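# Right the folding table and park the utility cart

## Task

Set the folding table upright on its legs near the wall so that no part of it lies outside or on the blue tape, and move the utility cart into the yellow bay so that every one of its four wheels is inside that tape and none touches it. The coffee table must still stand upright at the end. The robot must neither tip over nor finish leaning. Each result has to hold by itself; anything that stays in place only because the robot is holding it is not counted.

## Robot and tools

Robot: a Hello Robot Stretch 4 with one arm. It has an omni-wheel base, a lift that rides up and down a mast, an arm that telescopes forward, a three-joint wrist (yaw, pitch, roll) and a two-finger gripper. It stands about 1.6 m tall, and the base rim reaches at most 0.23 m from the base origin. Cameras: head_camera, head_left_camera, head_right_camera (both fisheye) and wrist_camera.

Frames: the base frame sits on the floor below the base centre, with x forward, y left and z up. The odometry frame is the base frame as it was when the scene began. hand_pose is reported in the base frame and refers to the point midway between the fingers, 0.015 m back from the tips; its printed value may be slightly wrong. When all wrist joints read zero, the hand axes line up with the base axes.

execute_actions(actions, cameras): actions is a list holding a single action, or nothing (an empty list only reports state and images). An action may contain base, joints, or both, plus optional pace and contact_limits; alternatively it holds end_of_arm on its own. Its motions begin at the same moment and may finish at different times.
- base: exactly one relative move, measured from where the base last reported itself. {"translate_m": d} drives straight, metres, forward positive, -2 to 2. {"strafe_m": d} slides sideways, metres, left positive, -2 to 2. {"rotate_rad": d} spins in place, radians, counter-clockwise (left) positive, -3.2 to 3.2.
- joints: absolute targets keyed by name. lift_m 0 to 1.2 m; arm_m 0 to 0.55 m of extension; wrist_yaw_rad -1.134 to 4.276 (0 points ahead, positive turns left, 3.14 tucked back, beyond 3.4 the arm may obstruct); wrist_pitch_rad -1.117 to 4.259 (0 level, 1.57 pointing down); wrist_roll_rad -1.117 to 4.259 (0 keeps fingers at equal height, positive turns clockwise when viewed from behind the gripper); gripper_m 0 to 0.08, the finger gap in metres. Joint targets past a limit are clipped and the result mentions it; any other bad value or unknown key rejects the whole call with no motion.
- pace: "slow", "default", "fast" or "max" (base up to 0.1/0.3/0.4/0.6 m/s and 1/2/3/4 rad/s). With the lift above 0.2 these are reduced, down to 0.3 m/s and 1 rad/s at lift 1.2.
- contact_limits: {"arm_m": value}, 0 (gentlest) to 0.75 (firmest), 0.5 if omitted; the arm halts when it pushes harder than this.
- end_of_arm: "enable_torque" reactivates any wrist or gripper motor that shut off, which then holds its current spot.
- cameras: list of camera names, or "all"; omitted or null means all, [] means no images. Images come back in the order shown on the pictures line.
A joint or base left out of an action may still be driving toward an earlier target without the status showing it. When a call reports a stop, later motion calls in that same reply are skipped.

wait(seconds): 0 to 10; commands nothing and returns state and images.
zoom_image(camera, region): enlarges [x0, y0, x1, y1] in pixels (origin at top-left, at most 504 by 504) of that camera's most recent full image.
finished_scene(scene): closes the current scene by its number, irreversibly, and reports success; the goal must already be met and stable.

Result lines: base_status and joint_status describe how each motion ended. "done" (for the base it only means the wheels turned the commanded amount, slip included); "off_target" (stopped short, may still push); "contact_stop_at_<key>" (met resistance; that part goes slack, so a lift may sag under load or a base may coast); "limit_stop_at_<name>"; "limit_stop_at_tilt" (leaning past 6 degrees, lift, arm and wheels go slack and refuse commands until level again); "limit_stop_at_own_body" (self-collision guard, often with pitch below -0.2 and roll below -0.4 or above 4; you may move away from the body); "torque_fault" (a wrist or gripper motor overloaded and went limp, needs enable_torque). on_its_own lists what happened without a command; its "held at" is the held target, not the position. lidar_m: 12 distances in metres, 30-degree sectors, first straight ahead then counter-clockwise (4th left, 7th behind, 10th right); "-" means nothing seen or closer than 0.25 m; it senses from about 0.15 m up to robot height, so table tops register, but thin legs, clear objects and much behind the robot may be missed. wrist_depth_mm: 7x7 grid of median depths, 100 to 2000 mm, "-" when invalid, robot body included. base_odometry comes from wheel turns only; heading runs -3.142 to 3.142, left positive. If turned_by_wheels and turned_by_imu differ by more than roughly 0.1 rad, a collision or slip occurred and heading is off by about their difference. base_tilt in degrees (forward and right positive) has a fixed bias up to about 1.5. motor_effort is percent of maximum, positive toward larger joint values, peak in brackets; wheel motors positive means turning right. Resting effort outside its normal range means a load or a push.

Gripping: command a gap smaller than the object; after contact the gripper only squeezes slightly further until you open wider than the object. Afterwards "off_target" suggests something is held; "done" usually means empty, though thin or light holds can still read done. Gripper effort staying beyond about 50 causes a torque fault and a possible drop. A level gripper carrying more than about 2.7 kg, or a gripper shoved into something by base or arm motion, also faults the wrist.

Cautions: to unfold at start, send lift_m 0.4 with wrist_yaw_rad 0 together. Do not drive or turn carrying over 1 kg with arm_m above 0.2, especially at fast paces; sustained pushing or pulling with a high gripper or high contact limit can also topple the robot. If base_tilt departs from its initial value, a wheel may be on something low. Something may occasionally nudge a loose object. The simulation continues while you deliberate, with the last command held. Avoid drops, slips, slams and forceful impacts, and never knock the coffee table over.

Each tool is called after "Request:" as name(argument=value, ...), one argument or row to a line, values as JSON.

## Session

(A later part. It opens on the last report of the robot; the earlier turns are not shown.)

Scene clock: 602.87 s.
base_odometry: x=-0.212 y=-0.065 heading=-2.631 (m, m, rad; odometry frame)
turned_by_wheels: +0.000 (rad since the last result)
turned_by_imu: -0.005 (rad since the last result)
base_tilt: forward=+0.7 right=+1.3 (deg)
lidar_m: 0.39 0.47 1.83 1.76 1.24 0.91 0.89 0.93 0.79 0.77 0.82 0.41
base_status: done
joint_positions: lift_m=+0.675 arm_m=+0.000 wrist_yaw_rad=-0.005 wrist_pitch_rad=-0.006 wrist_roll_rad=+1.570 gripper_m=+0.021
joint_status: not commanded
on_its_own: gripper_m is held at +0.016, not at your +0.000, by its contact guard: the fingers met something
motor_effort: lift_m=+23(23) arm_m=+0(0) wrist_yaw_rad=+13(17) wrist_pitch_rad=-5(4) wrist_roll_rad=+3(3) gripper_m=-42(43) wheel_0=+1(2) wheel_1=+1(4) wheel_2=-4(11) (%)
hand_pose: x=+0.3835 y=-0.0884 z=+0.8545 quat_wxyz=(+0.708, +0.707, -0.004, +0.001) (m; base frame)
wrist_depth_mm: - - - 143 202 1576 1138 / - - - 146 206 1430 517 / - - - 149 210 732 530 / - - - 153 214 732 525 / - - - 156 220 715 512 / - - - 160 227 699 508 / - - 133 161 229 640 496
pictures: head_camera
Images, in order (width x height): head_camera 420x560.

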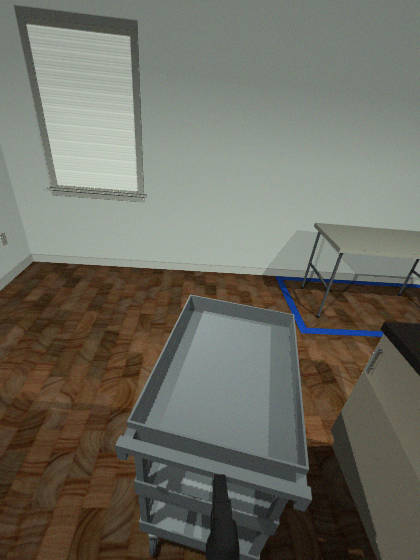

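Request:
execute_actions(
  actions=[
    {"base":{"strafe_m":-0.12},"pace":"slow"},
  ],
  cameras=[],
)

Request:
execute_actions(
  actions=[
    {"base":{"translate_m":0.4},"pace":"slow"},
  ],
  cameras=["head_camera","head_left_camera"],
)

Scene clock: 608.33 s.
base_odometry: x=-0.270 y=+0.040 heading=-2.630 (m, m, rad; odometry frame)
turned_by_wheels: +0.000 (rad since the last result)
turned_by_imu: +0.000 (rad since the last result)
base_tilt: forward=+0.7 right=+1.3 (deg)
lidar_m: 0.39 0.41 1.95 1.87 1.26 0.93 0.89 0.92 0.70 0.65 0.68 0.41
base_status: done
joint_positions: lift_m=+0.675 arm_m=+0.000 wrist_yaw_rad=+0.003 wrist_pitch_rad=-0.006 wrist_roll_rad=+1.570 gripper_m=+0.021
joint_status: not commanded
on_its_own: gripper_m is held at +0.016, not at your +0.000, by its contact guard: the fingers met something
motor_effort: lift_m=+23(23) arm_m=+0(0) wrist_yaw_rad=-9(13) wrist_pitch_rad=-3(6) wrist_roll_rad=+2(2) gripper_m=-44(45) wheel_0=+3(9) wheel_1=+0(6) wheel_2=+1(3) (%)
hand_pose: x=+0.3841 y=-0.0868 z=+0.8545 quat_wxyz=(+0.708, +0.707, -0.001, +0.003) (m; base frame)
wrist_depth_mm: - - - 165 228 238 241 / - - - 164 228 1618 1118 / - - - 164 226 759 504 / - - - 163 225 723 521 / - - - 162 225 715 508 / - - - 161 225 699 508 / - - 135 160 224 683 492
pictures: none
No camera images: the call's "cameras" was empty. Leave "cameras" out to get every camera's image.

Scene clock: 613.60 s.
base_odometry: x=-0.619 y=-0.156 heading=-2.630 (m, m, rad; odometry frame)
turned_by_wheels: +0.000 (rad since the last result)
turned_by_imu: -0.003 (rad since the last result)
base_tilt: forward=+0.7 right=+1.3 (deg)
lidar_m: 0.40 0.40 1.97 1.86 1.88 1.34 1.28 0.96 0.68 0.65 0.67 0.42
base_status: done
joint_positions: lift_m=+0.675 arm_m=+0.000 wrist_yaw_rad=-0.003 wrist_pitch_rad=-0.006 wrist_roll_rad=+1.570 gripper_m=+0.021
joint_status: not commanded
on_its_own: gripper_m is held at +0.016, not at your +0.000, by its contact guard: the fingers met something
motor_effort: lift_m=+23(23) arm_m=+0(0) wrist_yaw_rad=+8(18) wrist_pitch_rad=-5(2) wrist_roll_rad=+2(2) gripper_m=-45(45) wheel_0=+2(5) wheel_1=+2(4) wheel_2=-3(9) (%)
hand_pose: x=+0.3836 y=-0.0881 z=+0.8545 quat_wxyz=(+0.708, +0.707, -0.003, +0.001) (m; base frame)
wrist_depth_mm: - - - 170 234 245 248 / - - - 168 233 1618 1138 / - - - 167 229 1397 500 / - - - 165 228 723 525 / - - - 163 227 715 512 / - - - 163 224 691 500 / - - 135 160 222 683 492
pictures: head_camera, head_left_camera
Images, in order (width x height): head_camera 420x560, head_left_camera 420x672.

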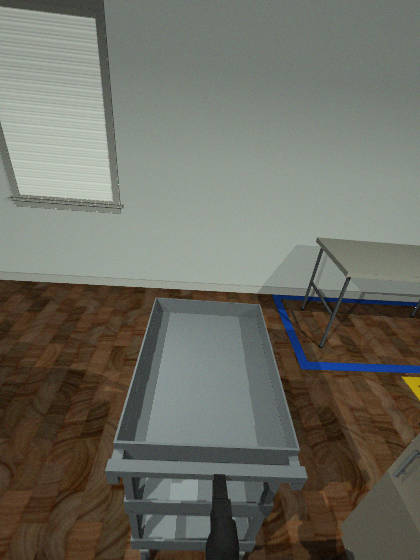

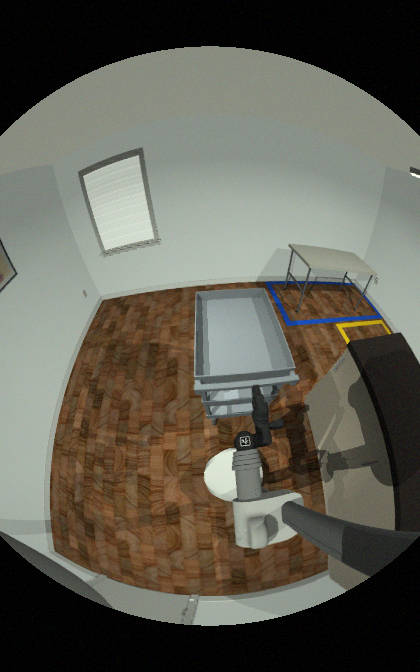

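Request:
execute_actions(
  actions=[
    {"base":{"translate_m":0.4},"pace":"slow"},
  ],
)

Scene clock: 643.43 s.
base_odometry: x=-0.968 y=-0.351 heading=-2.630 (m, m, rad; odometry frame)
turned_by_wheels: +0.000 (rad since the last result)
turned_by_imu: -0.003 (rad since the last result)
base_tilt: forward=+0.7 right=+1.3 (deg)
lidar_m: 0.36 0.40 1.95 1.87 1.97 1.74 1.69 0.97 0.67 0.63 1.82 0.41
base_status: done
joint_positions: lift_m=+0.675 arm_m=+0.000 wrist_yaw_rad=+0.000 wrist_pitch_rad=-0.006 wrist_roll_rad=+1.570 gripper_m=+0.021
joint_status: not commanded
on_its_own: gripper_m is held at +0.016, not at your +0.000, by its contact guard: the fingers met something
motor_effort: lift_m=+23(23) arm_m=+0(0) wrist_yaw_rad=+0(10) wrist_pitch_rad=-3(5) wrist_roll_rad=+2(2) gripper_m=-45(45) wheel_0=+2(3) wheel_1=+1(1) wheel_2=-2(9) (%)
hand_pose: x=+0.3839 y=-0.0875 z=+0.8545 quat_wxyz=(+0.708, +0.707, -0.002, +0.002) (m; base frame)
wrist_depth_mm: 1808 1756 1808 179 244 1464 1138 / 1756 1808 1863 176 241 278 270 / 1756 1756 1808 172 237 1618 504 / 1756 1756 1808 170 233 715 517 / 1708 1708 1808 167 230 715 517 / 1618 1756 1708 163 224 699 508 / 1661 1756 135 159 221 683 504
pictures: head_camera, head_left_camera, head_right_camera, wrist_camera
Images, in order (width x height): head_camera 420x560, head_left_camera 420x672, head_right_camera 420x672, wrist_camera 616x392.

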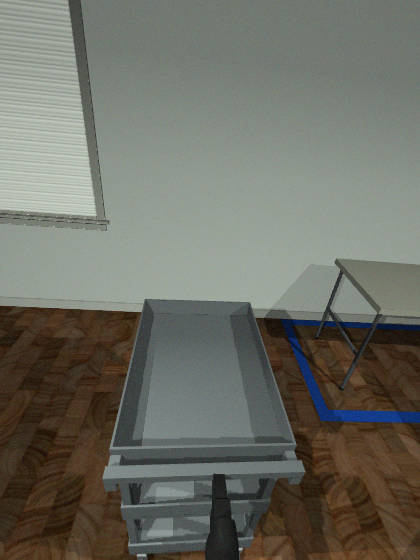

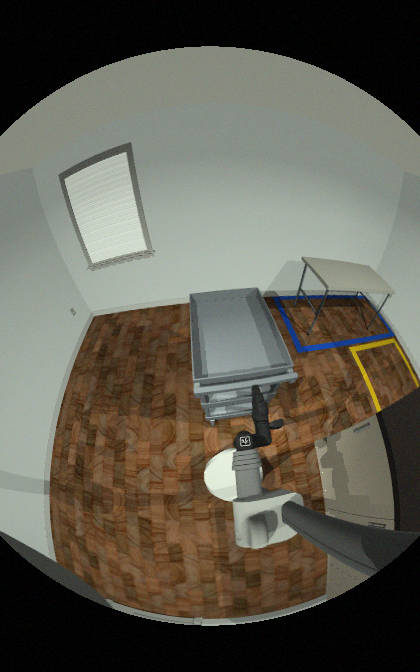

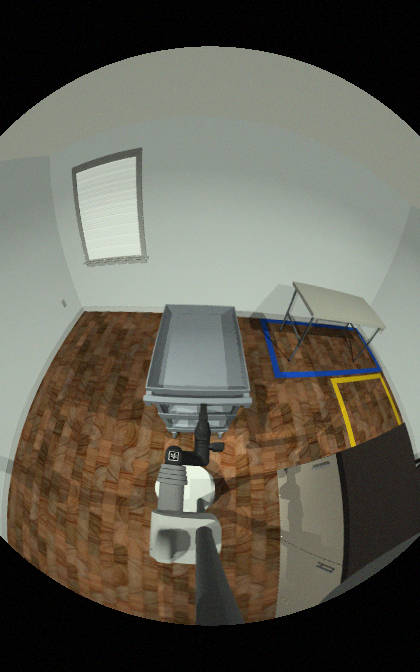

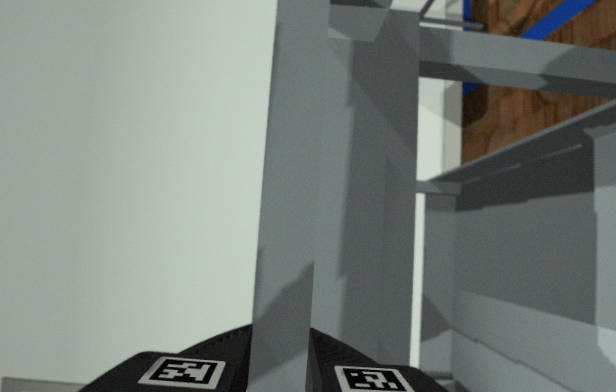

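Request:
execute_actions(
  actions=[
    {"base":{"strafe_m":0.3},"pace":"slow"},
  ],
  cameras=[],
)

Request:
execute_actions(
  actions=[
    {"base":{"rotate_rad":-0.3},"pace":"slow"},
  ],
  cameras=[],
)

Request:
execute_actions(
  actions=[
    {"base":{"strafe_m":0.3},"pace":"slow"},
  ],
  cameras=[],
)

Request:
execute_actions(
  actions=[
    {"base":{"rotate_rad":-0.3},"pace":"slow"},
  ],
  cameras=[],
)

Request:
execute_actions(
  actions=[
    {"base":{"strafe_m":0.3},"pace":"slow"},
  ],
  cameras=[],
)

Request:
execute_actions(
  actions=[
    {"base":{"rotate_rad":-0.3},"pace":"slow"},
  ],
  cameras=["head_camera","head_right_camera"],
)

Scene clock: 659.40 s.
base_odometry: x=-0.821 y=-0.613 heading=-2.630 (m, m, rad; odometry frame)
turned_by_wheels: +0.000 (rad since the last result)
turned_by_imu: -0.002 (rad since the last result)
base_tilt: forward=+0.7 right=+1.3 (deg)
lidar_m: 0.43 0.55 1.65 1.55 1.65 1.76 1.67 1.39 0.99 0.94 1.86 0.40
base_status: done
joint_positions: lift_m=+0.675 arm_m=+0.000 wrist_yaw_rad=-0.001 wrist_pitch_rad=-0.006 wrist_roll_rad=+1.570 gripper_m=+0.020
joint_status: not commanded
on_its_own: gripper_m is held at +0.016, not at your +0.000, by its contact guard: the fingers met something
motor_effort: lift_m=+23(23) arm_m=+0(0) wrist_yaw_rad=+1(14) wrist_pitch_rad=-7(5) wrist_roll_rad=+2(2) gripper_m=-38(45) wheel_0=-5(10) wheel_1=+0(1) wheel_2=+2(1) (%)
hand_pose: x=+0.3838 y=-0.0875 z=+0.8544 quat_wxyz=(+0.708, +0.707, -0.002, +0.002) (m; base frame)
wrist_depth_mm: 1808 1808 1863 122 178 654 521 / 1756 1808 1863 128 187 715 530 / 1756 1808 1863 135 195 732 525 / 1808 1756 1808 142 206 723 525 / 1708 1756 1756 151 217 715 508 / 1661 1708 1708 160 232 647 504 / 1661 1708 131 162 241 1537 492
pictures: none
No camera images: the call's "cameras" was empty. Leave "cameras" out to get every camera's image.

Scene clock: 660.77 s.
base_odometry: x=-0.821 y=-0.613 heading=-2.930 (m, m, rad; odometry frame)
turned_by_wheels: -0.299 (rad since the last result)
turned_by_imu: -0.303 (rad since the last result)
base_tilt: forward=+0.7 right=+1.3 (deg)
lidar_m: 0.37 0.40 1.90 1.58 1.57 1.78 1.67 1.69 1.12 0.93 0.92 0.41
base_status: done
joint_positions: lift_m=+0.675 arm_m=+0.000 wrist_yaw_rad=+0.005 wrist_pitch_rad=-0.006 wrist_roll_rad=+1.570 gripper_m=+0.021
joint_status: not commanded
on_its_own: gripper_m is held at +0.016, not at your +0.000, by its contact guard: the fingers met something; wrist_yaw_rad is at rest, and its effort (-14) is outside its rest range (-13 to +13)
motor_effort: lift_m=+23(23) arm_m=+0(0) wrist_yaw_rad=-14(27) wrist_pitch_rad=-6(6) wrist_roll_rad=+2(3) gripper_m=-45(45) wheel_0=+4(9) wheel_1=+1(3) wheel_2=+2(8) (%)
hand_pose: x=+0.3843 y=-0.0864 z=+0.8544 quat_wxyz=(+0.708, +0.707, +0.000, +0.004) (m; base frame)
wrist_depth_mm: - - - 182 248 1464 1138 / - - - 178 246 274 267 / - - - 174 241 1661 500 / 1863 1863 1983 171 235 691 525 / 1808 1808 1863 167 229 723 508 / 1708 1808 1756 164 226 699 504 / 1618 1708 134 159 221 699 496
pictures: none
No camera images: the call's "cameras" was empty. Leave "cameras" out to get every camera's image.

Scene clock: 664.90 s.
base_odometry: x=-0.758 y=-0.906 heading=-2.930 (m, m, rad; odometry frame)
turned_by_wheels: +0.000 (rad since the last result)
turned_by_imu: -0.002 (rad since the last result)
base_tilt: forward=+0.7 right=+1.3 (deg)
lidar_m: 0.40 0.49 1.56 1.29 1.27 1.48 1.77 1.77 1.51 1.23 1.25 0.40
base_status: done
joint_positions: lift_m=+0.675 arm_m=+0.000 wrist_yaw_rad=-0.003 wrist_pitch_rad=-0.006 wrist_roll_rad=+1.570 gripper_m=+0.020
joint_status: not commanded
on_its_own: gripper_m is held at +0.016, not at your +0.000, by its contact guard: the fingers met something
motor_effort: lift_m=+23(23) arm_m=+0(0) wrist_yaw_rad=+8(21) wrist_pitch_rad=-5(5) wrist_roll_rad=+3(3) gripper_m=-40(45) wheel_0=-4(9) wheel_1=+0(11) wheel_2=+0(3) (%)
hand_pose: x=+0.3836 y=-0.0881 z=+0.8545 quat_wxyz=(+0.708, +0.707, -0.003, +0.001) (m; base frame)
wrist_depth_mm: - - - 131 188 1576 1138 / - - - 136 194 707 525 / 1921 - - 141 202 759 530 / 1808 1863 1921 147 210 732 517 / 1756 1708 1756 154 219 707 512 / 1618 1618 1661 160 229 668 508 / 1537 1618 132 161 234 597 492
pictures: none
No camera images: the call's "cameras" was empty. Leave "cameras" out to get every camera's image.

Scene clock: 666.27 s.
base_odometry: x=-0.758 y=-0.906 heading=+3.053 (m, m, rad; odometry frame)
turned_by_wheels: -0.300 (rad since the last result)
turned_by_imu: -0.303 (rad since the last result)
base_tilt: forward=+0.7 right=+1.3 (deg)
lidar_m: 0.37 0.37 1.96 1.37 1.29 1.32 1.72 1.75 1.82 1.33 1.23 0.43
base_status: done
joint_positions: lift_m=+0.675 arm_m=+0.000 wrist_yaw_rad=+0.003 wrist_pitch_rad=-0.006 wrist_roll_rad=+1.570 gripper_m=+0.021
joint_status: not commanded
on_its_own: gripper_m is held at +0.016, not at your +0.000, by its contact guard: the fingers met something
motor_effort: lift_m=+23(23) arm_m=+0(0) wrist_yaw_rad=-7(25) wrist_pitch_rad=-6(5) wrist_roll_rad=+2(3) gripper_m=-44(45) wheel_0=+2(11) wheel_1=+1(1) wheel_2=+2(9) (%)
hand_pose: x=+0.3841 y=-0.0869 z=+0.8544 quat_wxyz=(+0.708, +0.707, -0.001, +0.003) (m; base frame)
wrist_depth_mm: - - - 197 268 1708 1182 / - - - 190 260 276 277 / - - - 184 251 1661 1060 / - - - 177 242 691 525 / - - - 173 236 715 512 / 1863 1808 1863 167 228 691 504 / 1661 1708 134 159 222 683 500
pictures: none
No camera images: the call's "cameras" was empty. Leave "cameras" out to get every camera's image.

Scene clock: 670.40 s.
base_odometry: x=-0.785 y=-1.205 heading=+3.053 (m, m, rad; odometry frame)
turned_by_wheels: +0.000 (rad since the last result)
turned_by_imu: -0.002 (rad since the last result)
base_tilt: forward=+0.7 right=+1.3 (deg)
lidar_m: 0.41 0.48 1.67 1.12 1.03 1.06 1.37 1.94 1.98 1.60 1.49 0.40
base_status: done
joint_positions: lift_m=+0.675 arm_m=+0.000 wrist_yaw_rad=-0.005 wrist_pitch_rad=-0.006 wrist_roll_rad=+1.570 gripper_m=+0.021
joint_status: not commanded
on_its_own: gripper_m is held at +0.016, not at your +0.000, by its contact guard: the fingers met something
motor_effort: lift_m=+23(23) arm_m=+0(0) wrist_yaw_rad=+12(22) wrist_pitch_rad=-3(6) wrist_roll_rad=+2(2) gripper_m=-41(45) wheel_0=-4(12) wheel_1=+1(9) wheel_2=-1(0) (%)
hand_pose: x=+0.3835 y=-0.0884 z=+0.8545 quat_wxyz=(+0.708, +0.707, -0.004, +0.001) (m; base frame)
wrist_depth_mm: - - - 135 192 1537 1182 / - - - 140 200 715 512 / - - - 144 205 732 525 / - - - 149 212 723 521 / 1921 1808 1921 155 219 715 512 / 1618 1661 1661 160 228 661 500 / 1537 1537 133 160 233 634 492
pictures: none
No camera images: the call's "cameras" was empty. Leave "cameras" out to get every camera's image.

Scene clock: 671.77 s.
base_odometry: x=-0.785 y=-1.205 heading=+2.754 (m, m, rad; odometry frame)
turned_by_wheels: -0.300 (rad since the last result)
turned_by_imu: -0.303 (rad since the last result)
base_tilt: forward=+0.7 right=+1.3 (deg)
lidar_m: 0.36 0.35 1.75 1.34 1.04 1.03 1.14 1.74 1.94 1.88 1.49 0.43
base_status: done
joint_positions: lift_m=+0.675 arm_m=+0.000 wrist_yaw_rad=+0.002 wrist_pitch_rad=-0.006 wrist_roll_rad=+1.570 gripper_m=+0.021
joint_status: not commanded
on_its_own: gripper_m is held at +0.016, not at your +0.000, by its contact guard: the fingers met something
motor_effort: lift_m=+23(23) arm_m=+0(0) wrist_yaw_rad=-9(22) wrist_pitch_rad=-6(7) wrist_roll_rad=+3(3) gripper_m=-42(45) wheel_0=+2(8) wheel_1=+1(6) wheel_2=+3(9) (%)
hand_pose: x=+0.3841 y=-0.0869 z=+0.8544 quat_wxyz=(+0.708, +0.707, -0.001, +0.003) (m; base frame)
wrist_depth_mm: - - - 206 - 1661 1182 / - - - 197 270 282 286 / - - - 190 259 1661 466 / - - - 182 248 707 504 / - - - 175 238 707 512 / - - - 168 229 707 504 / 1756 1808 133 158 222 683 496
pictures: head_camera, head_right_camera
Images, in order (width x height): head_camera 420x560, head_right_camera 420x672.

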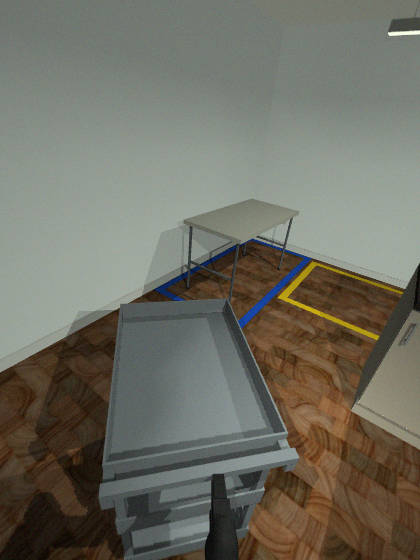

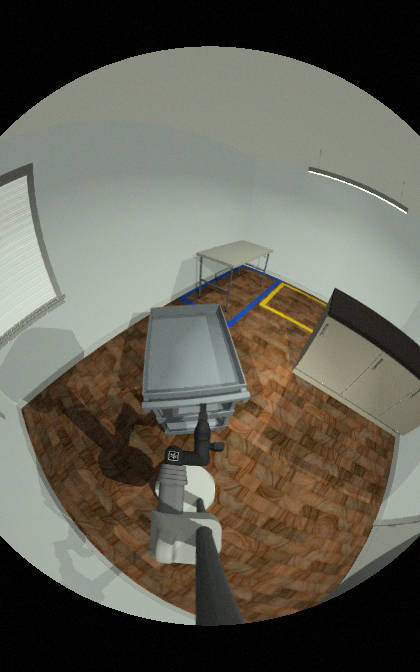

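Request:
execute_actions(
  actions=[
    {"base":{"strafe_m":0.35},"pace":"slow"},
  ],
  cameras=[],
)

Request:
execute_actions(
  actions=[
    {"base":{"rotate_rad":-0.32},"pace":"slow"},
  ],
  cameras=[],
)

Request:
execute_actions(
  actions=[
    {"base":{"strafe_m":0.32},"pace":"slow"},
  ],
  cameras=[],
)

Request:
execute_actions(
  actions=[
    {"base":{"rotate_rad":-0.32},"pace":"slow"},
  ],
  cameras=[],
)

Request:
execute_actions(
  actions=[
    {"base":{"strafe_m":0.32},"pace":"slow"},
  ],
  cameras=[],
)

Request:
execute_actions(
  actions=[
    {"base":{"rotate_rad":-0.32},"pace":"slow"},
  ],
  cameras=["head_camera","head_right_camera"],
)

Scene clock: 689.10 s.
base_odometry: x=-0.917 y=-1.529 heading=+2.753 (m, m, rad; odometry frame)
turned_by_wheels: +0.000 (rad since the last result)
turned_by_imu: -0.003 (rad since the last result)
base_tilt: forward=+0.7 right=+1.4 (deg)
lidar_m: 0.42 0.47 1.47 1.07 0.83 0.81 0.93 1.40 2.21 2.20 1.73 0.40
base_status: done
joint_positions: lift_m=+0.675 arm_m=+0.000 wrist_yaw_rad=-0.004 wrist_pitch_rad=-0.006 wrist_roll_rad=+1.570 gripper_m=+0.021
joint_status: not commanded
on_its_own: gripper_m is held at +0.016, not at your +0.000, by its contact guard: the fingers met something
motor_effort: lift_m=+23(23) arm_m=+0(0) wrist_yaw_rad=+12(22) wrist_pitch_rad=-2(5) wrist_roll_rad=+2(2) gripper_m=-41(45) wheel_0=-3(12) wheel_1=+0(8) wheel_2=-1(4) (%)
hand_pose: x=+0.3835 y=-0.0883 z=+0.8545 quat_wxyz=(+0.708, +0.707, -0.004, +0.001) (m; base frame)
wrist_depth_mm: - - - 132 189 1576 1138 / - - - 137 196 699 539 / - - - 142 203 750 530 / - - - 147 211 732 517 / - - - 153 220 723 517 / 1661 1708 1808 160 229 661 504 / 1537 1537 132 161 235 621 492
pictures: none
No camera images: the call's "cameras" was empty. Leave "cameras" out to get every camera's image.

Scene clock: 690.50 s.
base_odometry: x=-0.917 y=-1.529 heading=+2.434 (m, m, rad; odometry frame)
turned_by_wheels: -0.320 (rad since the last result)
turned_by_imu: -0.323 (rad since the last result)
base_tilt: forward=+0.7 right=+1.3 (deg)
lidar_m: 0.36 0.37 1.44 1.46 0.95 0.82 0.85 1.04 1.90 2.22 1.92 0.44
base_status: done
joint_positions: lift_m=+0.675 arm_m=+0.000 wrist_yaw_rad=+0.002 wrist_pitch_rad=-0.006 wrist_roll_rad=+1.570 gripper_m=+0.021
joint_status: not commanded
on_its_own: gripper_m is held at +0.016, not at your +0.000, by its contact guard: the fingers met something
motor_effort: lift_m=+23(23) arm_m=+0(0) wrist_yaw_rad=-8(21) wrist_pitch_rad=-6(6) wrist_roll_rad=+2(2) gripper_m=-42(45) wheel_0=+3(9) wheel_1=+2(4) wheel_2=+0(8) (%)
hand_pose: x=+0.3841 y=-0.0869 z=+0.8544 quat_wxyz=(+0.708, +0.707, -0.001, +0.003) (m; base frame)
wrist_depth_mm: - - - 207 1499 1618 1205 / - - - 200 273 283 286 / - - - 190 259 1618 768 / - - - 183 249 741 496 / - - - 176 239 707 512 / - - - 169 230 707 504 / - - 133 159 222 691 492
pictures: none
No camera images: the call's "cameras" was empty. Leave "cameras" out to get every camera's image.

Scene clock: 694.83 s.
base_odometry: x=-1.125 y=-1.772 heading=+2.433 (m, m, rad; odometry frame)
turned_by_wheels: +0.000 (rad since the last result)
turned_by_imu: -0.002 (rad since the last result)
base_tilt: forward=+0.7 right=+1.4 (deg)
lidar_m: 0.42 0.44 1.14 1.17 0.82 0.72 0.73 0.89 1.67 2.54 2.00 0.39
base_status: done
joint_positions: lift_m=+0.675 arm_m=+0.000 wrist_yaw_rad=-0.005 wrist_pitch_rad=-0.006 wrist_roll_rad=+1.570 gripper_m=+0.021
joint_status: not commanded
on_its_own: gripper_m is held at +0.016, not at your +0.000, by its contact guard: the fingers met something
motor_effort: lift_m=+23(23) arm_m=+0(0) wrist_yaw_rad=+13(22) wrist_pitch_rad=-6(4) wrist_roll_rad=+2(2) gripper_m=-41(45) wheel_0=-4(7) wheel_1=+2(3) wheel_2=-3(4) (%)
hand_pose: x=+0.3835 y=-0.0884 z=+0.8545 quat_wxyz=(+0.708, +0.707, -0.004, +0.001) (m; base frame)
wrist_depth_mm: - - - 138 195 1576 1205 / - - - 142 202 778 508 / - - - 146 206 741 530 / - - - 150 213 732 521 / - - - 155 219 715 512 / - - - 160 227 683 504 / 1756 1808 133 161 231 627 492
pictures: none
No camera images: the call's "cameras" was empty. Leave "cameras" out to get every camera's image.

Scene clock: 696.23 s.
base_odometry: x=-1.125 y=-1.772 heading=+2.114 (m, m, rad; odometry frame)
turned_by_wheels: -0.320 (rad since the last result)
turned_by_imu: -0.323 (rad since the last result)
base_tilt: forward=+0.7 right=+1.3 (deg)
lidar_m: 0.34 0.35 1.21 1.17 1.04 0.77 0.72 0.75 1.06 2.49 2.57 0.44
base_status: done
joint_positions: lift_m=+0.675 arm_m=+0.000 wrist_yaw_rad=+0.002 wrist_pitch_rad=-0.006 wrist_roll_rad=+1.570 gripper_m=+0.021
joint_status: not commanded
on_its_own: gripper_m is held at +0.016, not at your +0.000, by its contact guard: the fingers met something
motor_effort: lift_m=+23(23) arm_m=+0(0) wrist_yaw_rad=-7(24) wrist_pitch_rad=-6(7) wrist_roll_rad=+2(3) gripper_m=-41(45) wheel_0=+2(8) wheel_1=+1(4) wheel_2=+1(11) (%)
hand_pose: x=+0.3841 y=-0.0869 z=+0.8544 quat_wxyz=(+0.708, +0.707, -0.001, +0.003) (m; base frame)
wrist_depth_mm: - - - 219 1661 1661 1205 / - - - 251 283 291 1138 / - - - 197 268 1537 424 / - - - 187 256 1537 496 / - - - 179 244 715 517 / - - - 171 231 699 504 / - - 132 159 222 683 492
pictures: none
No camera images: the call's "cameras" was empty. Leave "cameras" out to get every camera's image.

Scene clock: 700.57 s.
base_odometry: x=-1.399 y=-1.937 heading=+2.113 (m, m, rad; odometry frame)
turned_by_wheels: -0.001 (rad since the last result)
turned_by_imu: -0.003 (rad since the last result)
base_tilt: forward=+0.7 right=+1.3 (deg)
lidar_m: 0.40 0.44 0.86 0.83 0.89 0.76 0.72 0.74 1.00 2.82 2.57 0.40
base_status: done
joint_positions: lift_m=+0.675 arm_m=+0.000 wrist_yaw_rad=-0.005 wrist_pitch_rad=-0.006 wrist_roll_rad=+1.570 gripper_m=+0.021
joint_status: not commanded
on_its_own: gripper_m is held at +0.016, not at your +0.000, by its contact guard: the fingers met something; wrist_yaw_rad is at rest, and its effort (+14) is outside its rest range (-13 to +13)
motor_effort: lift_m=+23(23) arm_m=+0(0) wrist_yaw_rad=+14(20) wrist_pitch_rad=-6(8) wrist_roll_rad=+2(2) gripper_m=-42(45) wheel_0=-4(11) wheel_1=+0(11) wheel_2=-3(5) (%)
hand_pose: x=+0.3835 y=-0.0885 z=+0.8545 quat_wxyz=(+0.708, +0.707, -0.004, +0.000) (m; base frame)
wrist_depth_mm: - - - 145 204 1537 1160 / - - - 147 208 1499 504 / - - - 150 211 750 525 / - - - 154 216 723 521 / - - - 156 221 715 517 / - - - 160 225 699 504 / - - 134 160 229 647 492
pictures: none
No camera images: the call's "cameras" was empty. Leave "cameras" out to get every camera's image.

Scene clock: 701.97 s.
base_odometry: x=-1.399 y=-1.937 heading=+1.794 (m, m, rad; odometry frame)
turned_by_wheels: -0.319 (rad since the last result)
turned_by_imu: -0.323 (rad since the last result)
base_tilt: forward=+0.7 right=+1.3 (deg)
lidar_m: 0.34 0.35 1.07 0.84 0.85 0.90 0.72 0.72 0.81 1.33 2.82 0.45
base_status: done
joint_positions: lift_m=+0.675 arm_m=+0.000 wrist_yaw_rad=+0.003 wrist_pitch_rad=-0.006 wrist_roll_rad=+1.570 gripper_m=+0.020
joint_status: not commanded
on_its_own: gripper_m is held at +0.016, not at your +0.000, by its contact guard: the fingers met something
motor_effort: lift_m=+23(23) arm_m=+0(0) wrist_yaw_rad=-9(28) wrist_pitch_rad=-6(6) wrist_roll_rad=+2(1) gripper_m=-40(45) wheel_0=+3(8) wheel_1=+2(8) wheel_2=+1(8) (%)
hand_pose: x=+0.3842 y=-0.0869 z=+0.8543 quat_wxyz=(+0.708, +0.707, -0.001, +0.003) (m; base frame)
wrist_depth_mm: - - - 231 - 1708 1229 / - - - 250 294 1499 1182 / - - - 205 278 1366 317 / - - - 193 263 1618 496 / - - - 182 249 707 517 / - - - 173 237 691 508 / - - 132 158 224 683 492
pictures: head_camera, head_right_camera
Images, in order (width x height): head_camera 420x560, head_right_camera 420x672.

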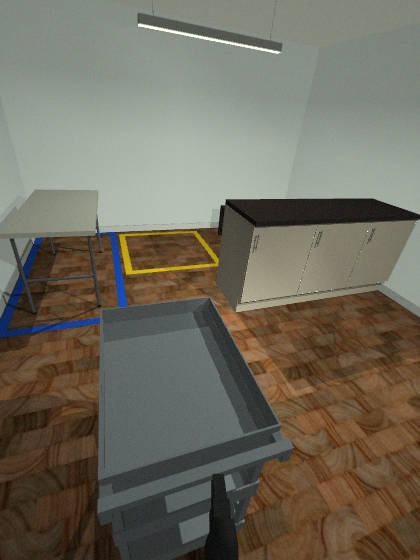

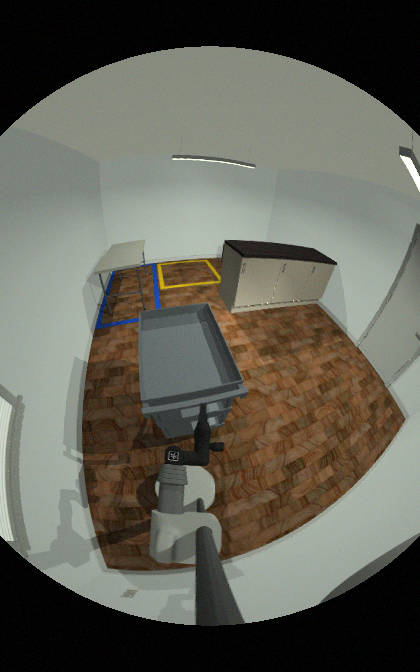

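Request:
execute_actions(
  actions=[
    {"base":{"rotate_rad":0.2},"pace":"slow"},
  ],
  cameras=[],
)

Request:
execute_actions(
  actions=[
    {"base":{"strafe_m":0.07},"pace":"slow"},
  ],
  cameras=[],
)

Request:
execute_actions(
  actions=[
    {"base":{"translate_m":0.5},"pace":"slow"},
  ],
  cameras=["head_camera"],
)

Scene clock: 711.87 s.
base_odometry: x=-1.399 y=-1.937 heading=+1.993 (m, m, rad; odometry frame)
turned_by_wheels: +0.199 (rad since the last result)
turned_by_imu: +0.201 (rad since the last result)
base_tilt: forward=+0.7 right=+1.3 (deg)
lidar_m: 0.40 0.40 0.90 0.81 0.84 0.78 0.71 0.74 0.89 1.97 2.90 0.42
base_status: done
joint_positions: lift_m=+0.675 arm_m=+0.000 wrist_yaw_rad=-0.005 wrist_pitch_rad=-0.006 wrist_roll_rad=+1.570 gripper_m=+0.021
joint_status: not commanded
on_its_own: gripper_m is held at +0.016, not at your +0.000, by its contact guard: the fingers met something
motor_effort: lift_m=+23(23) arm_m=+0(0) wrist_yaw_rad=+12(29) wrist_pitch_rad=-5(6) wrist_roll_rad=+2(3) gripper_m=-45(45) wheel_0=-3(8) wheel_1=-1(4) wheel_2=-2(7) (%)
hand_pose: x=+0.3836 y=-0.0884 z=+0.8544 quat_wxyz=(+0.708, +0.707, -0.004, +0.000) (m; base frame)
wrist_depth_mm: - - - 169 234 242 248 / - - - 167 232 1576 1078 / - - - 166 231 820 504 / - - - 165 228 723 521 / - - - 164 227 715 517 / - - - 162 224 707 500 / - - 135 160 223 683 492
pictures: none
No camera images: the call's "cameras" was empty. Leave "cameras" out to get every camera's image.

Scene clock: 713.70 s.
base_odometry: x=-1.463 y=-1.966 heading=+1.993 (m, m, rad; odometry frame)
turned_by_wheels: +0.000 (rad since the last result)
turned_by_imu: -0.001 (rad since the last result)
base_tilt: forward=+0.7 right=+1.3 (deg)
lidar_m: 0.40 0.44 0.82 0.74 0.76 0.82 0.72 0.74 0.92 2.02 2.91 0.42
base_status: done
joint_positions: lift_m=+0.675 arm_m=+0.000 wrist_yaw_rad=-0.006 wrist_pitch_rad=-0.006 wrist_roll_rad=+1.570 gripper_m=+0.021
joint_status: not commanded
on_its_own: gripper_m is held at +0.016, not at your +0.000, by its contact guard: the fingers met something; wrist_yaw_rad is at rest, and its effort (+17) is outside its rest range (-13 to +13)
motor_effort: lift_m=+23(23) arm_m=+0(0) wrist_yaw_rad=+17(24) wrist_pitch_rad=-6(6) wrist_roll_rad=+2(2) gripper_m=-44(45) wheel_0=-4(14) wheel_1=+2(3) wheel_2=-3(5) (%)
hand_pose: x=+0.3834 y=-0.0887 z=+0.8545 quat_wxyz=(+0.708, +0.707, -0.004, +0.000) (m; base frame)
wrist_depth_mm: - - - 155 216 226 227 / - - - 156 217 1618 1160 / - - - 157 219 732 530 / - - - 158 220 732 521 / - - - 159 224 715 512 / - - - 160 224 691 500 / - - 135 160 225 668 496
pictures: none
No camera images: the call's "cameras" was empty. Leave "cameras" out to get every camera's image.

Scene clock: 719.97 s.
base_odometry: x=-1.668 y=-1.510 heading=+1.993 (m, m, rad; odometry frame)
turned_by_wheels: +0.000 (rad since the last result)
turned_by_imu: -0.002 (rad since the last result)
base_tilt: forward=+0.6 right=+1.3 (deg)
lidar_m: 0.37 0.39 0.94 0.81 0.84 1.07 1.23 1.24 1.59 2.86 2.12 0.42
base_status: done
joint_positions: lift_m=+0.675 arm_m=+0.000 wrist_yaw_rad=+0.002 wrist_pitch_rad=-0.006 wrist_roll_rad=+1.570 gripper_m=+0.021
joint_status: not commanded
on_its_own: gripper_m is held at +0.016, not at your +0.000, by its contact guard: the fingers met something
motor_effort: lift_m=+23(23) arm_m=+0(0) wrist_yaw_rad=-8(18) wrist_pitch_rad=-5(3) wrist_roll_rad=+3(2) gripper_m=-45(45) wheel_0=+3(7) wheel_1=+3(1) wheel_2=-1(12) (%)
hand_pose: x=+0.3842 y=-0.0869 z=+0.8545 quat_wxyz=(+0.708, +0.707, -0.001, +0.003) (m; base frame)
wrist_depth_mm: - - - 189 256 1366 1182 / - - - 183 251 268 268 / - - - 178 246 1618 500 / - - - 174 238 699 521 / - - - 169 232 723 512 / - - - 166 227 699 504 / - - 134 159 222 691 496
pictures: head_camera
Images, in order (width x height): head_camera 420x560.

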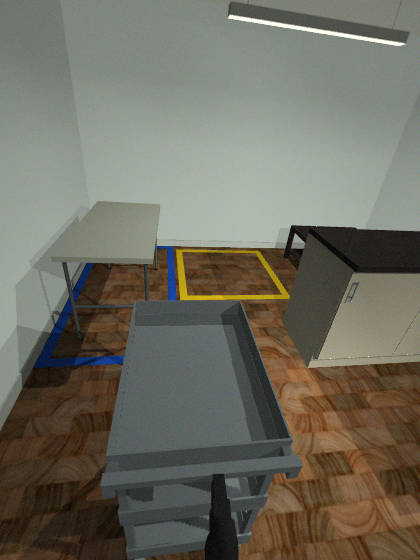

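Request:
execute_actions(
  actions=[
    {"base":{"strafe_m":0.3},"pace":"slow"},
  ],
  cameras=[],
)

Request:
execute_actions(
  actions=[
    {"base":{"rotate_rad":-0.25},"pace":"slow"},
  ],
  cameras=[],
)

Request:
execute_actions(
  actions=[
    {"base":{"translate_m":0.4},"pace":"slow"},
  ],
  cameras=["head_camera"],
)

Scene clock: 731.90 s.
base_odometry: x=-1.941 y=-1.633 heading=+1.993 (m, m, rad; odometry frame)
turned_by_wheels: +0.000 (rad since the last result)
turned_by_imu: -0.002 (rad since the last result)
base_tilt: forward=+0.7 right=+1.4 (deg)
lidar_m: 0.41 0.50 0.61 0.52 0.54 0.68 1.26 1.28 1.63 3.18 2.07 0.40
base_status: done
joint_positions: lift_m=+0.675 arm_m=+0.000 wrist_yaw_rad=-0.001 wrist_pitch_rad=-0.006 wrist_roll_rad=+1.570 gripper_m=+0.020
joint_status: not commanded
on_its_own: gripper_m is held at +0.016, not at your +0.000, by its contact guard: the fingers met something
motor_effort: lift_m=+23(23) arm_m=+0(0) wrist_yaw_rad=+2(12) wrist_pitch_rad=-5(4) wrist_roll_rad=+2(1) gripper_m=-39(45) wheel_0=-4(7) wheel_1=+1(0) wheel_2=+1(2) (%)
hand_pose: x=+0.3839 y=-0.0876 z=+0.8544 quat_wxyz=(+0.708, +0.707, -0.002, +0.002) (m; base frame)
wrist_depth_mm: - - - 131 187 1576 1138 / - - - 135 195 707 530 / - - - 141 202 750 530 / - - - 146 210 723 525 / - - - 153 218 715 512 / - - - 160 229 668 508 / - - 131 162 235 1060 492
pictures: none
No camera images: the call's "cameras" was empty. Leave "cameras" out to get every camera's image.

Scene clock: 733.20 s.
base_odometry: x=-1.941 y=-1.633 heading=+1.744 (m, m, rad; odometry frame)
turned_by_wheels: -0.249 (rad since the last result)
turned_by_imu: -0.252 (rad since the last result)
base_tilt: forward=+0.7 right=+1.3 (deg)
lidar_m: 0.37 0.40 0.72 0.56 0.51 0.60 0.91 1.27 1.41 2.15 3.16 0.42
base_status: done
joint_positions: lift_m=+0.675 arm_m=+0.000 wrist_yaw_rad=+0.005 wrist_pitch_rad=-0.006 wrist_roll_rad=+1.570 gripper_m=+0.021
joint_status: not commanded
on_its_own: gripper_m is held at +0.016, not at your +0.000, by its contact guard: the fingers met something; wrist_yaw_rad is at rest, and its effort (-17) is outside its rest range (-13 to +13)
motor_effort: lift_m=+23(23) arm_m=+0(0) wrist_yaw_rad=-17(26) wrist_pitch_rad=-5(5) wrist_roll_rad=+3(3) gripper_m=-45(45) wheel_0=+5(11) wheel_1=+1(4) wheel_2=+4(6) (%)
hand_pose: x=+0.3844 y=-0.0863 z=+0.8544 quat_wxyz=(+0.708, +0.707, +0.000, +0.004) (m; base frame)
wrist_depth_mm: - - - 182 248 1499 1160 / - - - 178 245 274 267 / - - - 174 240 1618 504 / - - - 170 235 699 525 / - - - 168 230 699 517 / - - - 164 225 699 504 / - - 134 159 222 683 492
pictures: none
No camera images: the call's "cameras" was empty. Leave "cameras" out to get every camera's image.

Scene clock: 738.50 s.
base_odometry: x=-2.010 y=-1.239 heading=+1.744 (m, m, rad; odometry frame)
turned_by_wheels: +0.000 (rad since the last result)
turned_by_imu: -0.003 (rad since the last result)
base_tilt: forward=+0.7 right=+1.3 (deg)
lidar_m: 0.36 0.38 0.91 0.72 0.71 0.78 1.18 1.65 1.78 2.80 2.29 0.42
base_status: done
joint_positions: lift_m=+0.675 arm_m=+0.000 wrist_yaw_rad=-0.001 wrist_pitch_rad=-0.006 wrist_roll_rad=+1.570 gripper_m=+0.021
joint_status: not commanded
on_its_own: gripper_m is held at +0.016, not at your +0.000, by its contact guard: the fingers met something
motor_effort: lift_m=+23(23) arm_m=+0(0) wrist_yaw_rad=+1(17) wrist_pitch_rad=-5(7) wrist_roll_rad=+3(2) gripper_m=-45(45) wheel_0=+3(7) wheel_1=+1(5) wheel_2=-3(9) (%)
hand_pose: x=+0.3839 y=-0.0876 z=+0.8545 quat_wxyz=(+0.708, +0.707, -0.002, +0.002) (m; base frame)
wrist_depth_mm: - - - 183 251 1118 1138 / - - - 179 246 274 265 / - - - 175 241 1537 500 / - - - 172 236 691 521 / - - - 168 230 707 512 / - - - 165 226 691 500 / - - 134 159 222 676 496
pictures: head_camera
Images, in order (width x height): head_camera 420x560.

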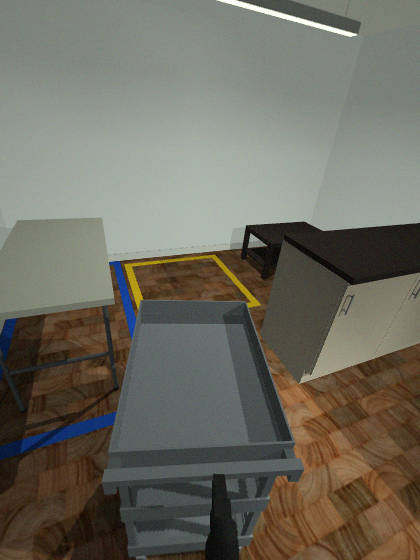

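Request:
execute_actions(
  actions=[
    {"base":{"strafe_m":0.09},"pace":"slow"},
  ],
  cameras=[],
)

Request:
execute_actions(
  actions=[
    {"base":{"translate_m":0.45},"pace":"slow"},
  ],
  cameras=["head_camera"],
)

Scene clock: 747.73 s.
base_odometry: x=-2.099 y=-1.254 heading=+1.743 (m, m, rad; odometry frame)
turned_by_wheels: -0.001 (rad since the last result)
turned_by_imu: -0.002 (rad since the last result)
base_tilt: forward=+0.7 right=+1.3 (deg)
lidar_m: 0.37 0.42 0.81 0.64 0.61 0.69 1.04 1.66 1.82 2.85 2.12 0.43
base_status: done
joint_positions: lift_m=+0.675 arm_m=+0.000 wrist_yaw_rad=-0.004 wrist_pitch_rad=-0.006 wrist_roll_rad=+1.570 gripper_m=+0.021
joint_status: not commanded
on_its_own: gripper_m is held at +0.016, not at your +0.000, by its contact guard: the fingers met something
motor_effort: lift_m=+23(23) arm_m=+0(0) wrist_yaw_rad=+12(12) wrist_pitch_rad=-4(6) wrist_roll_rad=+2(2) gripper_m=-45(45) wheel_0=-5(9) wheel_1=+0(6) wheel_2=-1(4) (%)
hand_pose: x=+0.3836 y=-0.0884 z=+0.8544 quat_wxyz=(+0.708, +0.707, -0.004, +0.001) (m; base frame)
wrist_depth_mm: - - - 163 226 235 237 / - - - 162 225 1464 1118 / - - - 162 224 723 504 / - - - 162 224 732 521 / - - - 161 225 715 512 / - - - 161 224 691 504 / - - 134 160 224 676 496
pictures: none
No camera images: the call's "cameras" was empty. Leave "cameras" out to get every camera's image.

Scene clock: 753.53 s.
base_odometry: x=-2.176 y=-0.811 heading=+1.743 (m, m, rad; odometry frame)
turned_by_wheels: +0.000 (rad since the last result)
turned_by_imu: -0.002 (rad since the last result)
base_tilt: forward=+0.7 right=+1.3 (deg)
lidar_m: 0.40 0.41 0.91 0.80 0.79 0.88 1.34 2.10 2.26 2.98 1.23 0.38
base_status: done
joint_positions: lift_m=+0.675 arm_m=+0.000 wrist_yaw_rad=+0.000 wrist_pitch_rad=-0.006 wrist_roll_rad=+1.570 gripper_m=+0.021
joint_status: not commanded
on_its_own: gripper_m is held at +0.016, not at your +0.000, by its contact guard: the fingers met something
motor_effort: lift_m=+23(23) arm_m=-1(0) wrist_yaw_rad=-2(16) wrist_pitch_rad=-4(5) wrist_roll_rad=+2(2) gripper_m=-45(45) wheel_0=+3(0) wheel_1=+2(9) wheel_2=-1(9) (%)
hand_pose: x=+0.3840 y=-0.0873 z=+0.8545 quat_wxyz=(+0.708, +0.707, -0.002, +0.002) (m; base frame)
wrist_depth_mm: - - - 169 234 243 248 / - - - 167 233 1537 1118 / - - - 166 230 1430 504 / - - - 165 228 741 521 / - - - 164 226 715 512 / - - - 163 224 699 508 / - - 135 160 224 691 492
pictures: head_camera
Images, in order (width x height): head_camera 420x560.

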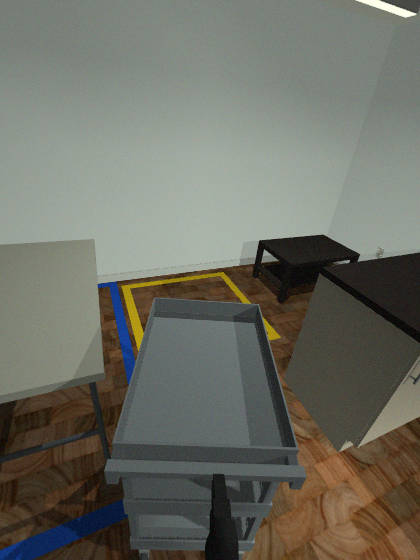

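Request:
execute_actions(
  actions=[
    {"base":{"strafe_m":0.03,"translate_m":0.0}},
  ],
  cameras=[],
)

Request:
execute_actions(
  actions=[
    {"base":{"translate_m":0.5},"pace":"slow"},
  ],
  cameras=["head_camera"],
)

action 0: "base" must hold exactly one of rotate_rad, strafe_m, translate_m; got {"strafe_m": 0.03, "translate_m": 0.0}

Scene clock: 766.10 s.
base_odometry: x=-2.262 y=-0.318 heading=+1.744 (m, m, rad; odometry frame)
turned_by_wheels: +0.000 (rad since the last result)
turned_by_imu: -0.002 (rad since the last result)
base_tilt: forward=+0.7 right=+1.3 (deg)
lidar_m: 0.37 0.40 0.39 0.59 0.97 1.07 1.67 2.57 2.84 2.78 0.92 0.42
base_status: done
joint_positions: lift_m=+0.675 arm_m=+0.000 wrist_yaw_rad=+0.003 wrist_pitch_rad=-0.006 wrist_roll_rad=+1.570 gripper_m=+0.021
joint_status: not commanded
on_its_own: gripper_m is held at +0.016, not at your +0.000, by its contact guard: the fingers met something
motor_effort: lift_m=+23(23) arm_m=+0(0) wrist_yaw_rad=-8(9) wrist_pitch_rad=-5(6) wrist_roll_rad=+2(2) gripper_m=-45(45) wheel_0=+4(5) wheel_1=+3(5) wheel_2=-3(8) (%)
hand_pose: x=+0.3842 y=-0.0868 z=+0.8545 quat_wxyz=(+0.708, +0.707, -0.001, +0.003) (m; base frame)
wrist_depth_mm: - - - 180 247 1397 1160 / - - - 176 242 278 268 / - - - 173 237 1661 500 / - - - 170 234 715 525 / 1983 - - 167 229 723 517 / 1863 1921 1983 163 225 699 504 / 1756 1808 134 159 222 683 496
pictures: head_camera
Images, in order (width x height): head_camera 420x560.

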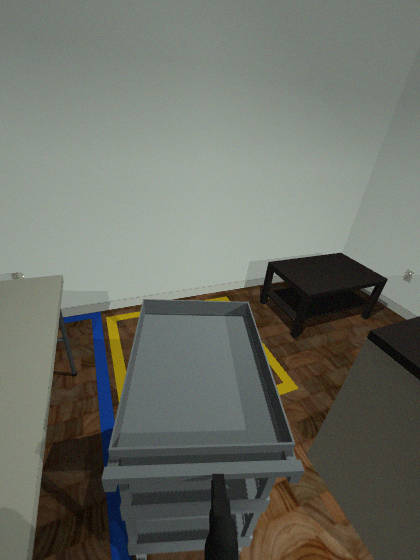

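Request:
execute_actions(
  actions=[
    {"base":{"strafe_m":-0.12},"pace":"slow"},
  ],
  cameras=[],
)

Request:
execute_actions(
  actions=[
    {"base":{"rotate_rad":0.26},"pace":"slow"},
  ],
)

Scene clock: 774.77 s.
base_odometry: x=-2.144 y=-0.298 heading=+1.744 (m, m, rad; odometry frame)
turned_by_wheels: +0.001 (rad since the last result)
turned_by_imu: +0.000 (rad since the last result)
base_tilt: forward=+0.7 right=+1.3 (deg)
lidar_m: 0.35 0.35 0.48 0.68 1.09 1.20 1.85 2.51 2.78 2.68 0.84 0.44
base_status: done
joint_positions: lift_m=+0.675 arm_m=+0.000 wrist_yaw_rad=+0.005 wrist_pitch_rad=-0.006 wrist_roll_rad=+1.570 gripper_m=+0.021
joint_status: not commanded
on_its_own: gripper_m is held at +0.016, not at your +0.000, by its contact guard: the fingers met something; wrist_yaw_rad is at rest, and its effort (-15) is outside its rest range (-13 to +13)
motor_effort: lift_m=+23(23) arm_m=+0(0) wrist_yaw_rad=-15(24) wrist_pitch_rad=-6(8) wrist_roll_rad=+2(2) gripper_m=-41(45) wheel_0=+4(10) wheel_1=+1(4) wheel_2=+2(5) (%)
hand_pose: x=+0.3844 y=-0.0864 z=+0.8544 quat_wxyz=(+0.708, +0.707, +0.000, +0.004) (m; base frame)
wrist_depth_mm: - - - 217 1983 1618 1205 / - - - 251 282 293 1138 / - - - 196 266 1576 424 / - - - 187 255 1576 496 / - - - 178 245 715 521 / 1863 1863 1921 171 231 699 504 / 1756 1863 132 158 223 683 496
pictures: none
No camera images: the call's "cameras" was empty. Leave "cameras" out to get every camera's image.

Scene clock: 776.07 s.
base_odometry: x=-2.144 y=-0.298 heading=+2.004 (m, m, rad; odometry frame)
turned_by_wheels: +0.259 (rad since the last result)
turned_by_imu: +0.262 (rad since the last result)
base_tilt: forward=+0.7 right=+1.3 (deg)
lidar_m: 0.40 0.46 0.50 1.08 1.11 1.40 2.50 2.56 2.84 0.82 0.85 0.41
base_status: done
joint_positions: lift_m=+0.675 arm_m=+0.000 wrist_yaw_rad=-0.004 wrist_pitch_rad=-0.006 wrist_roll_rad=+1.570 gripper_m=+0.021
joint_status: not commanded
on_its_own: gripper_m is held at +0.016, not at your +0.000, by its contact guard: the fingers met something
motor_effort: lift_m=+23(23) arm_m=+0(0) wrist_yaw_rad=+10(24) wrist_pitch_rad=-5(6) wrist_roll_rad=+2(2) gripper_m=-42(45) wheel_0=-4(9) wheel_1=-2(5) wheel_2=-1(8) (%)
hand_pose: x=+0.3836 y=-0.0882 z=+0.8544 quat_wxyz=(+0.708, +0.707, -0.003, +0.001) (m; base frame)
wrist_depth_mm: - - - 148 207 236 236 / - - - 151 211 1618 525 / - - - 153 213 741 530 / 1921 - - 155 217 741 521 / 1983 1983 1863 158 220 715 512 / 1921 1921 1863 160 224 699 508 / 1756 1863 134 161 227 647 496
pictures: head_camera, head_left_camera, head_right_camera, wrist_camera
Images, in order (width x height): head_camera 420x560, head_left_camera 420x672, head_right_camera 420x672, wrist_camera 616x392.

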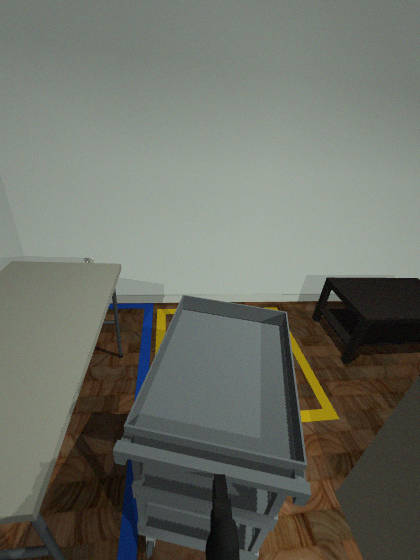

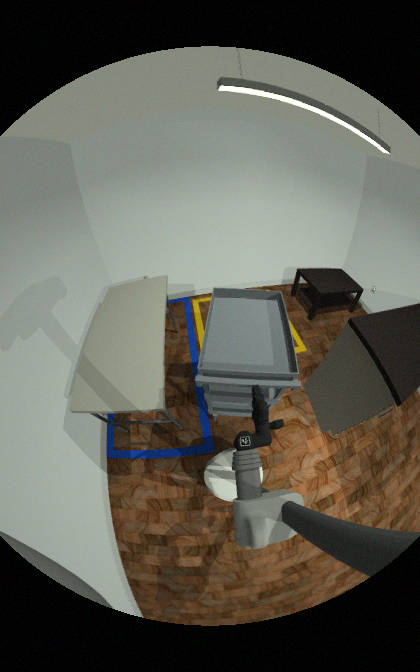

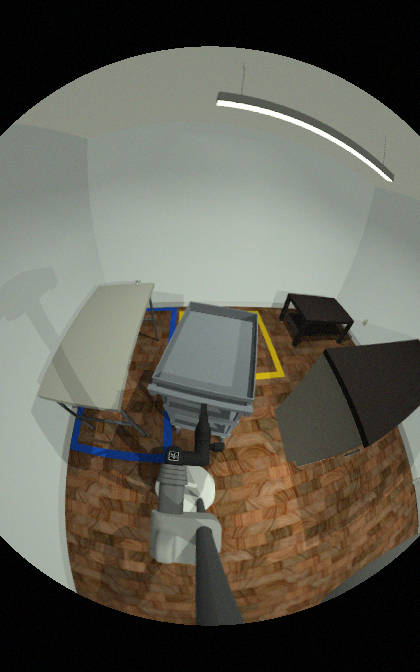

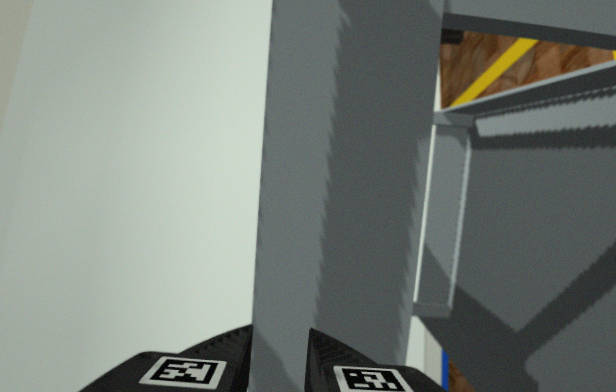

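Request:
execute_actions(
  actions=[
    {"base":{"strafe_m":-0.07},"pace":"slow"},
  ],
  cameras=[],
)

Request:
execute_actions(
  actions=[
    {"base":{"translate_m":0.4},"pace":"slow"},
  ],
  cameras=["head_camera"],
)

Scene clock: 783.23 s.
base_odometry: x=-2.080 y=-0.268 heading=+2.004 (m, m, rad; odometry frame)
turned_by_wheels: +0.001 (rad since the last result)
turned_by_imu: +0.000 (rad since the last result)
base_tilt: forward=+0.7 right=+1.3 (deg)
lidar_m: 0.39 0.43 0.53 1.15 1.18 1.49 2.51 2.57 2.78 0.78 0.77 0.41
base_status: done
joint_positions: lift_m=+0.675 arm_m=+0.000 wrist_yaw_rad=+0.003 wrist_pitch_rad=-0.006 wrist_roll_rad=+1.570 gripper_m=+0.021
joint_status: not commanded
on_its_own: gripper_m is held at +0.016, not at your +0.000, by its contact guard: the fingers met something
motor_effort: lift_m=+23(23) arm_m=-1(1) wrist_yaw_rad=-10(13) wrist_pitch_rad=-4(6) wrist_roll_rad=+3(2) gripper_m=-43(43) wheel_0=+4(9) wheel_1=+0(3) wheel_2=+3(2) (%)
hand_pose: x=+0.3843 y=-0.0867 z=+0.8545 quat_wxyz=(+0.708, +0.707, -0.001, +0.003) (m; base frame)
wrist_depth_mm: - - - 159 221 231 234 / - - - 160 222 1618 1098 / - - - 160 223 732 530 / 1921 - - 160 223 741 525 / 1921 1983 1863 161 224 715 512 / 1863 1921 1921 161 225 699 504 / 1863 1808 135 160 224 676 496
pictures: none
No camera images: the call's "cameras" was empty. Leave "cameras" out to get every camera's image.

Scene clock: 788.53 s.
base_odometry: x=-2.248 y=+0.095 heading=+2.004 (m, m, rad; odometry frame)
turned_by_wheels: +0.000 (rad since the last result)
turned_by_imu: -0.004 (rad since the last result)
base_tilt: forward=+0.7 right=+1.3 (deg)
lidar_m: 0.41 0.46 0.44 0.39 1.22 1.56 2.92 2.96 0.78 0.70 0.74 0.40
base_status: done
joint_positions: lift_m=+0.675 arm_m=+0.000 wrist_yaw_rad=-0.004 wrist_pitch_rad=-0.006 wrist_roll_rad=+1.570 gripper_m=+0.021
joint_status: not commanded
on_its_own: gripper_m is held at +0.016, not at your +0.000, by its contact guard: the fingers met something
motor_effort: lift_m=+23(23) arm_m=+0(0) wrist_yaw_rad=+9(17) wrist_pitch_rad=-3(4) wrist_roll_rad=+3(2) gripper_m=-42(44) wheel_0=+2(4) wheel_1=+1(5) wheel_2=-4(11) (%)
hand_pose: x=+0.3836 y=-0.0883 z=+0.8545 quat_wxyz=(+0.708, +0.707, -0.004, +0.001) (m; base frame)
wrist_depth_mm: 1661 1708 1756 142 200 1499 1118 / 1708 1708 1661 145 205 768 504 / 1618 1661 1618 149 208 750 525 / 1618 1618 1576 152 214 732 521 / 1537 1499 1576 156 220 723 517 / 1537 1464 1537 160 226 683 504 / 1464 1499 133 161 229 634 492
pictures: head_camera
Images, in order (width x height): head_camera 420x560.

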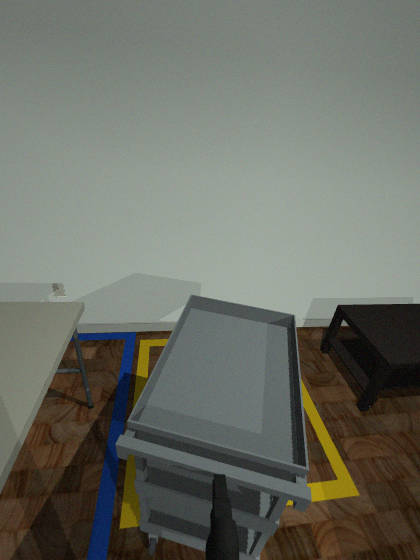

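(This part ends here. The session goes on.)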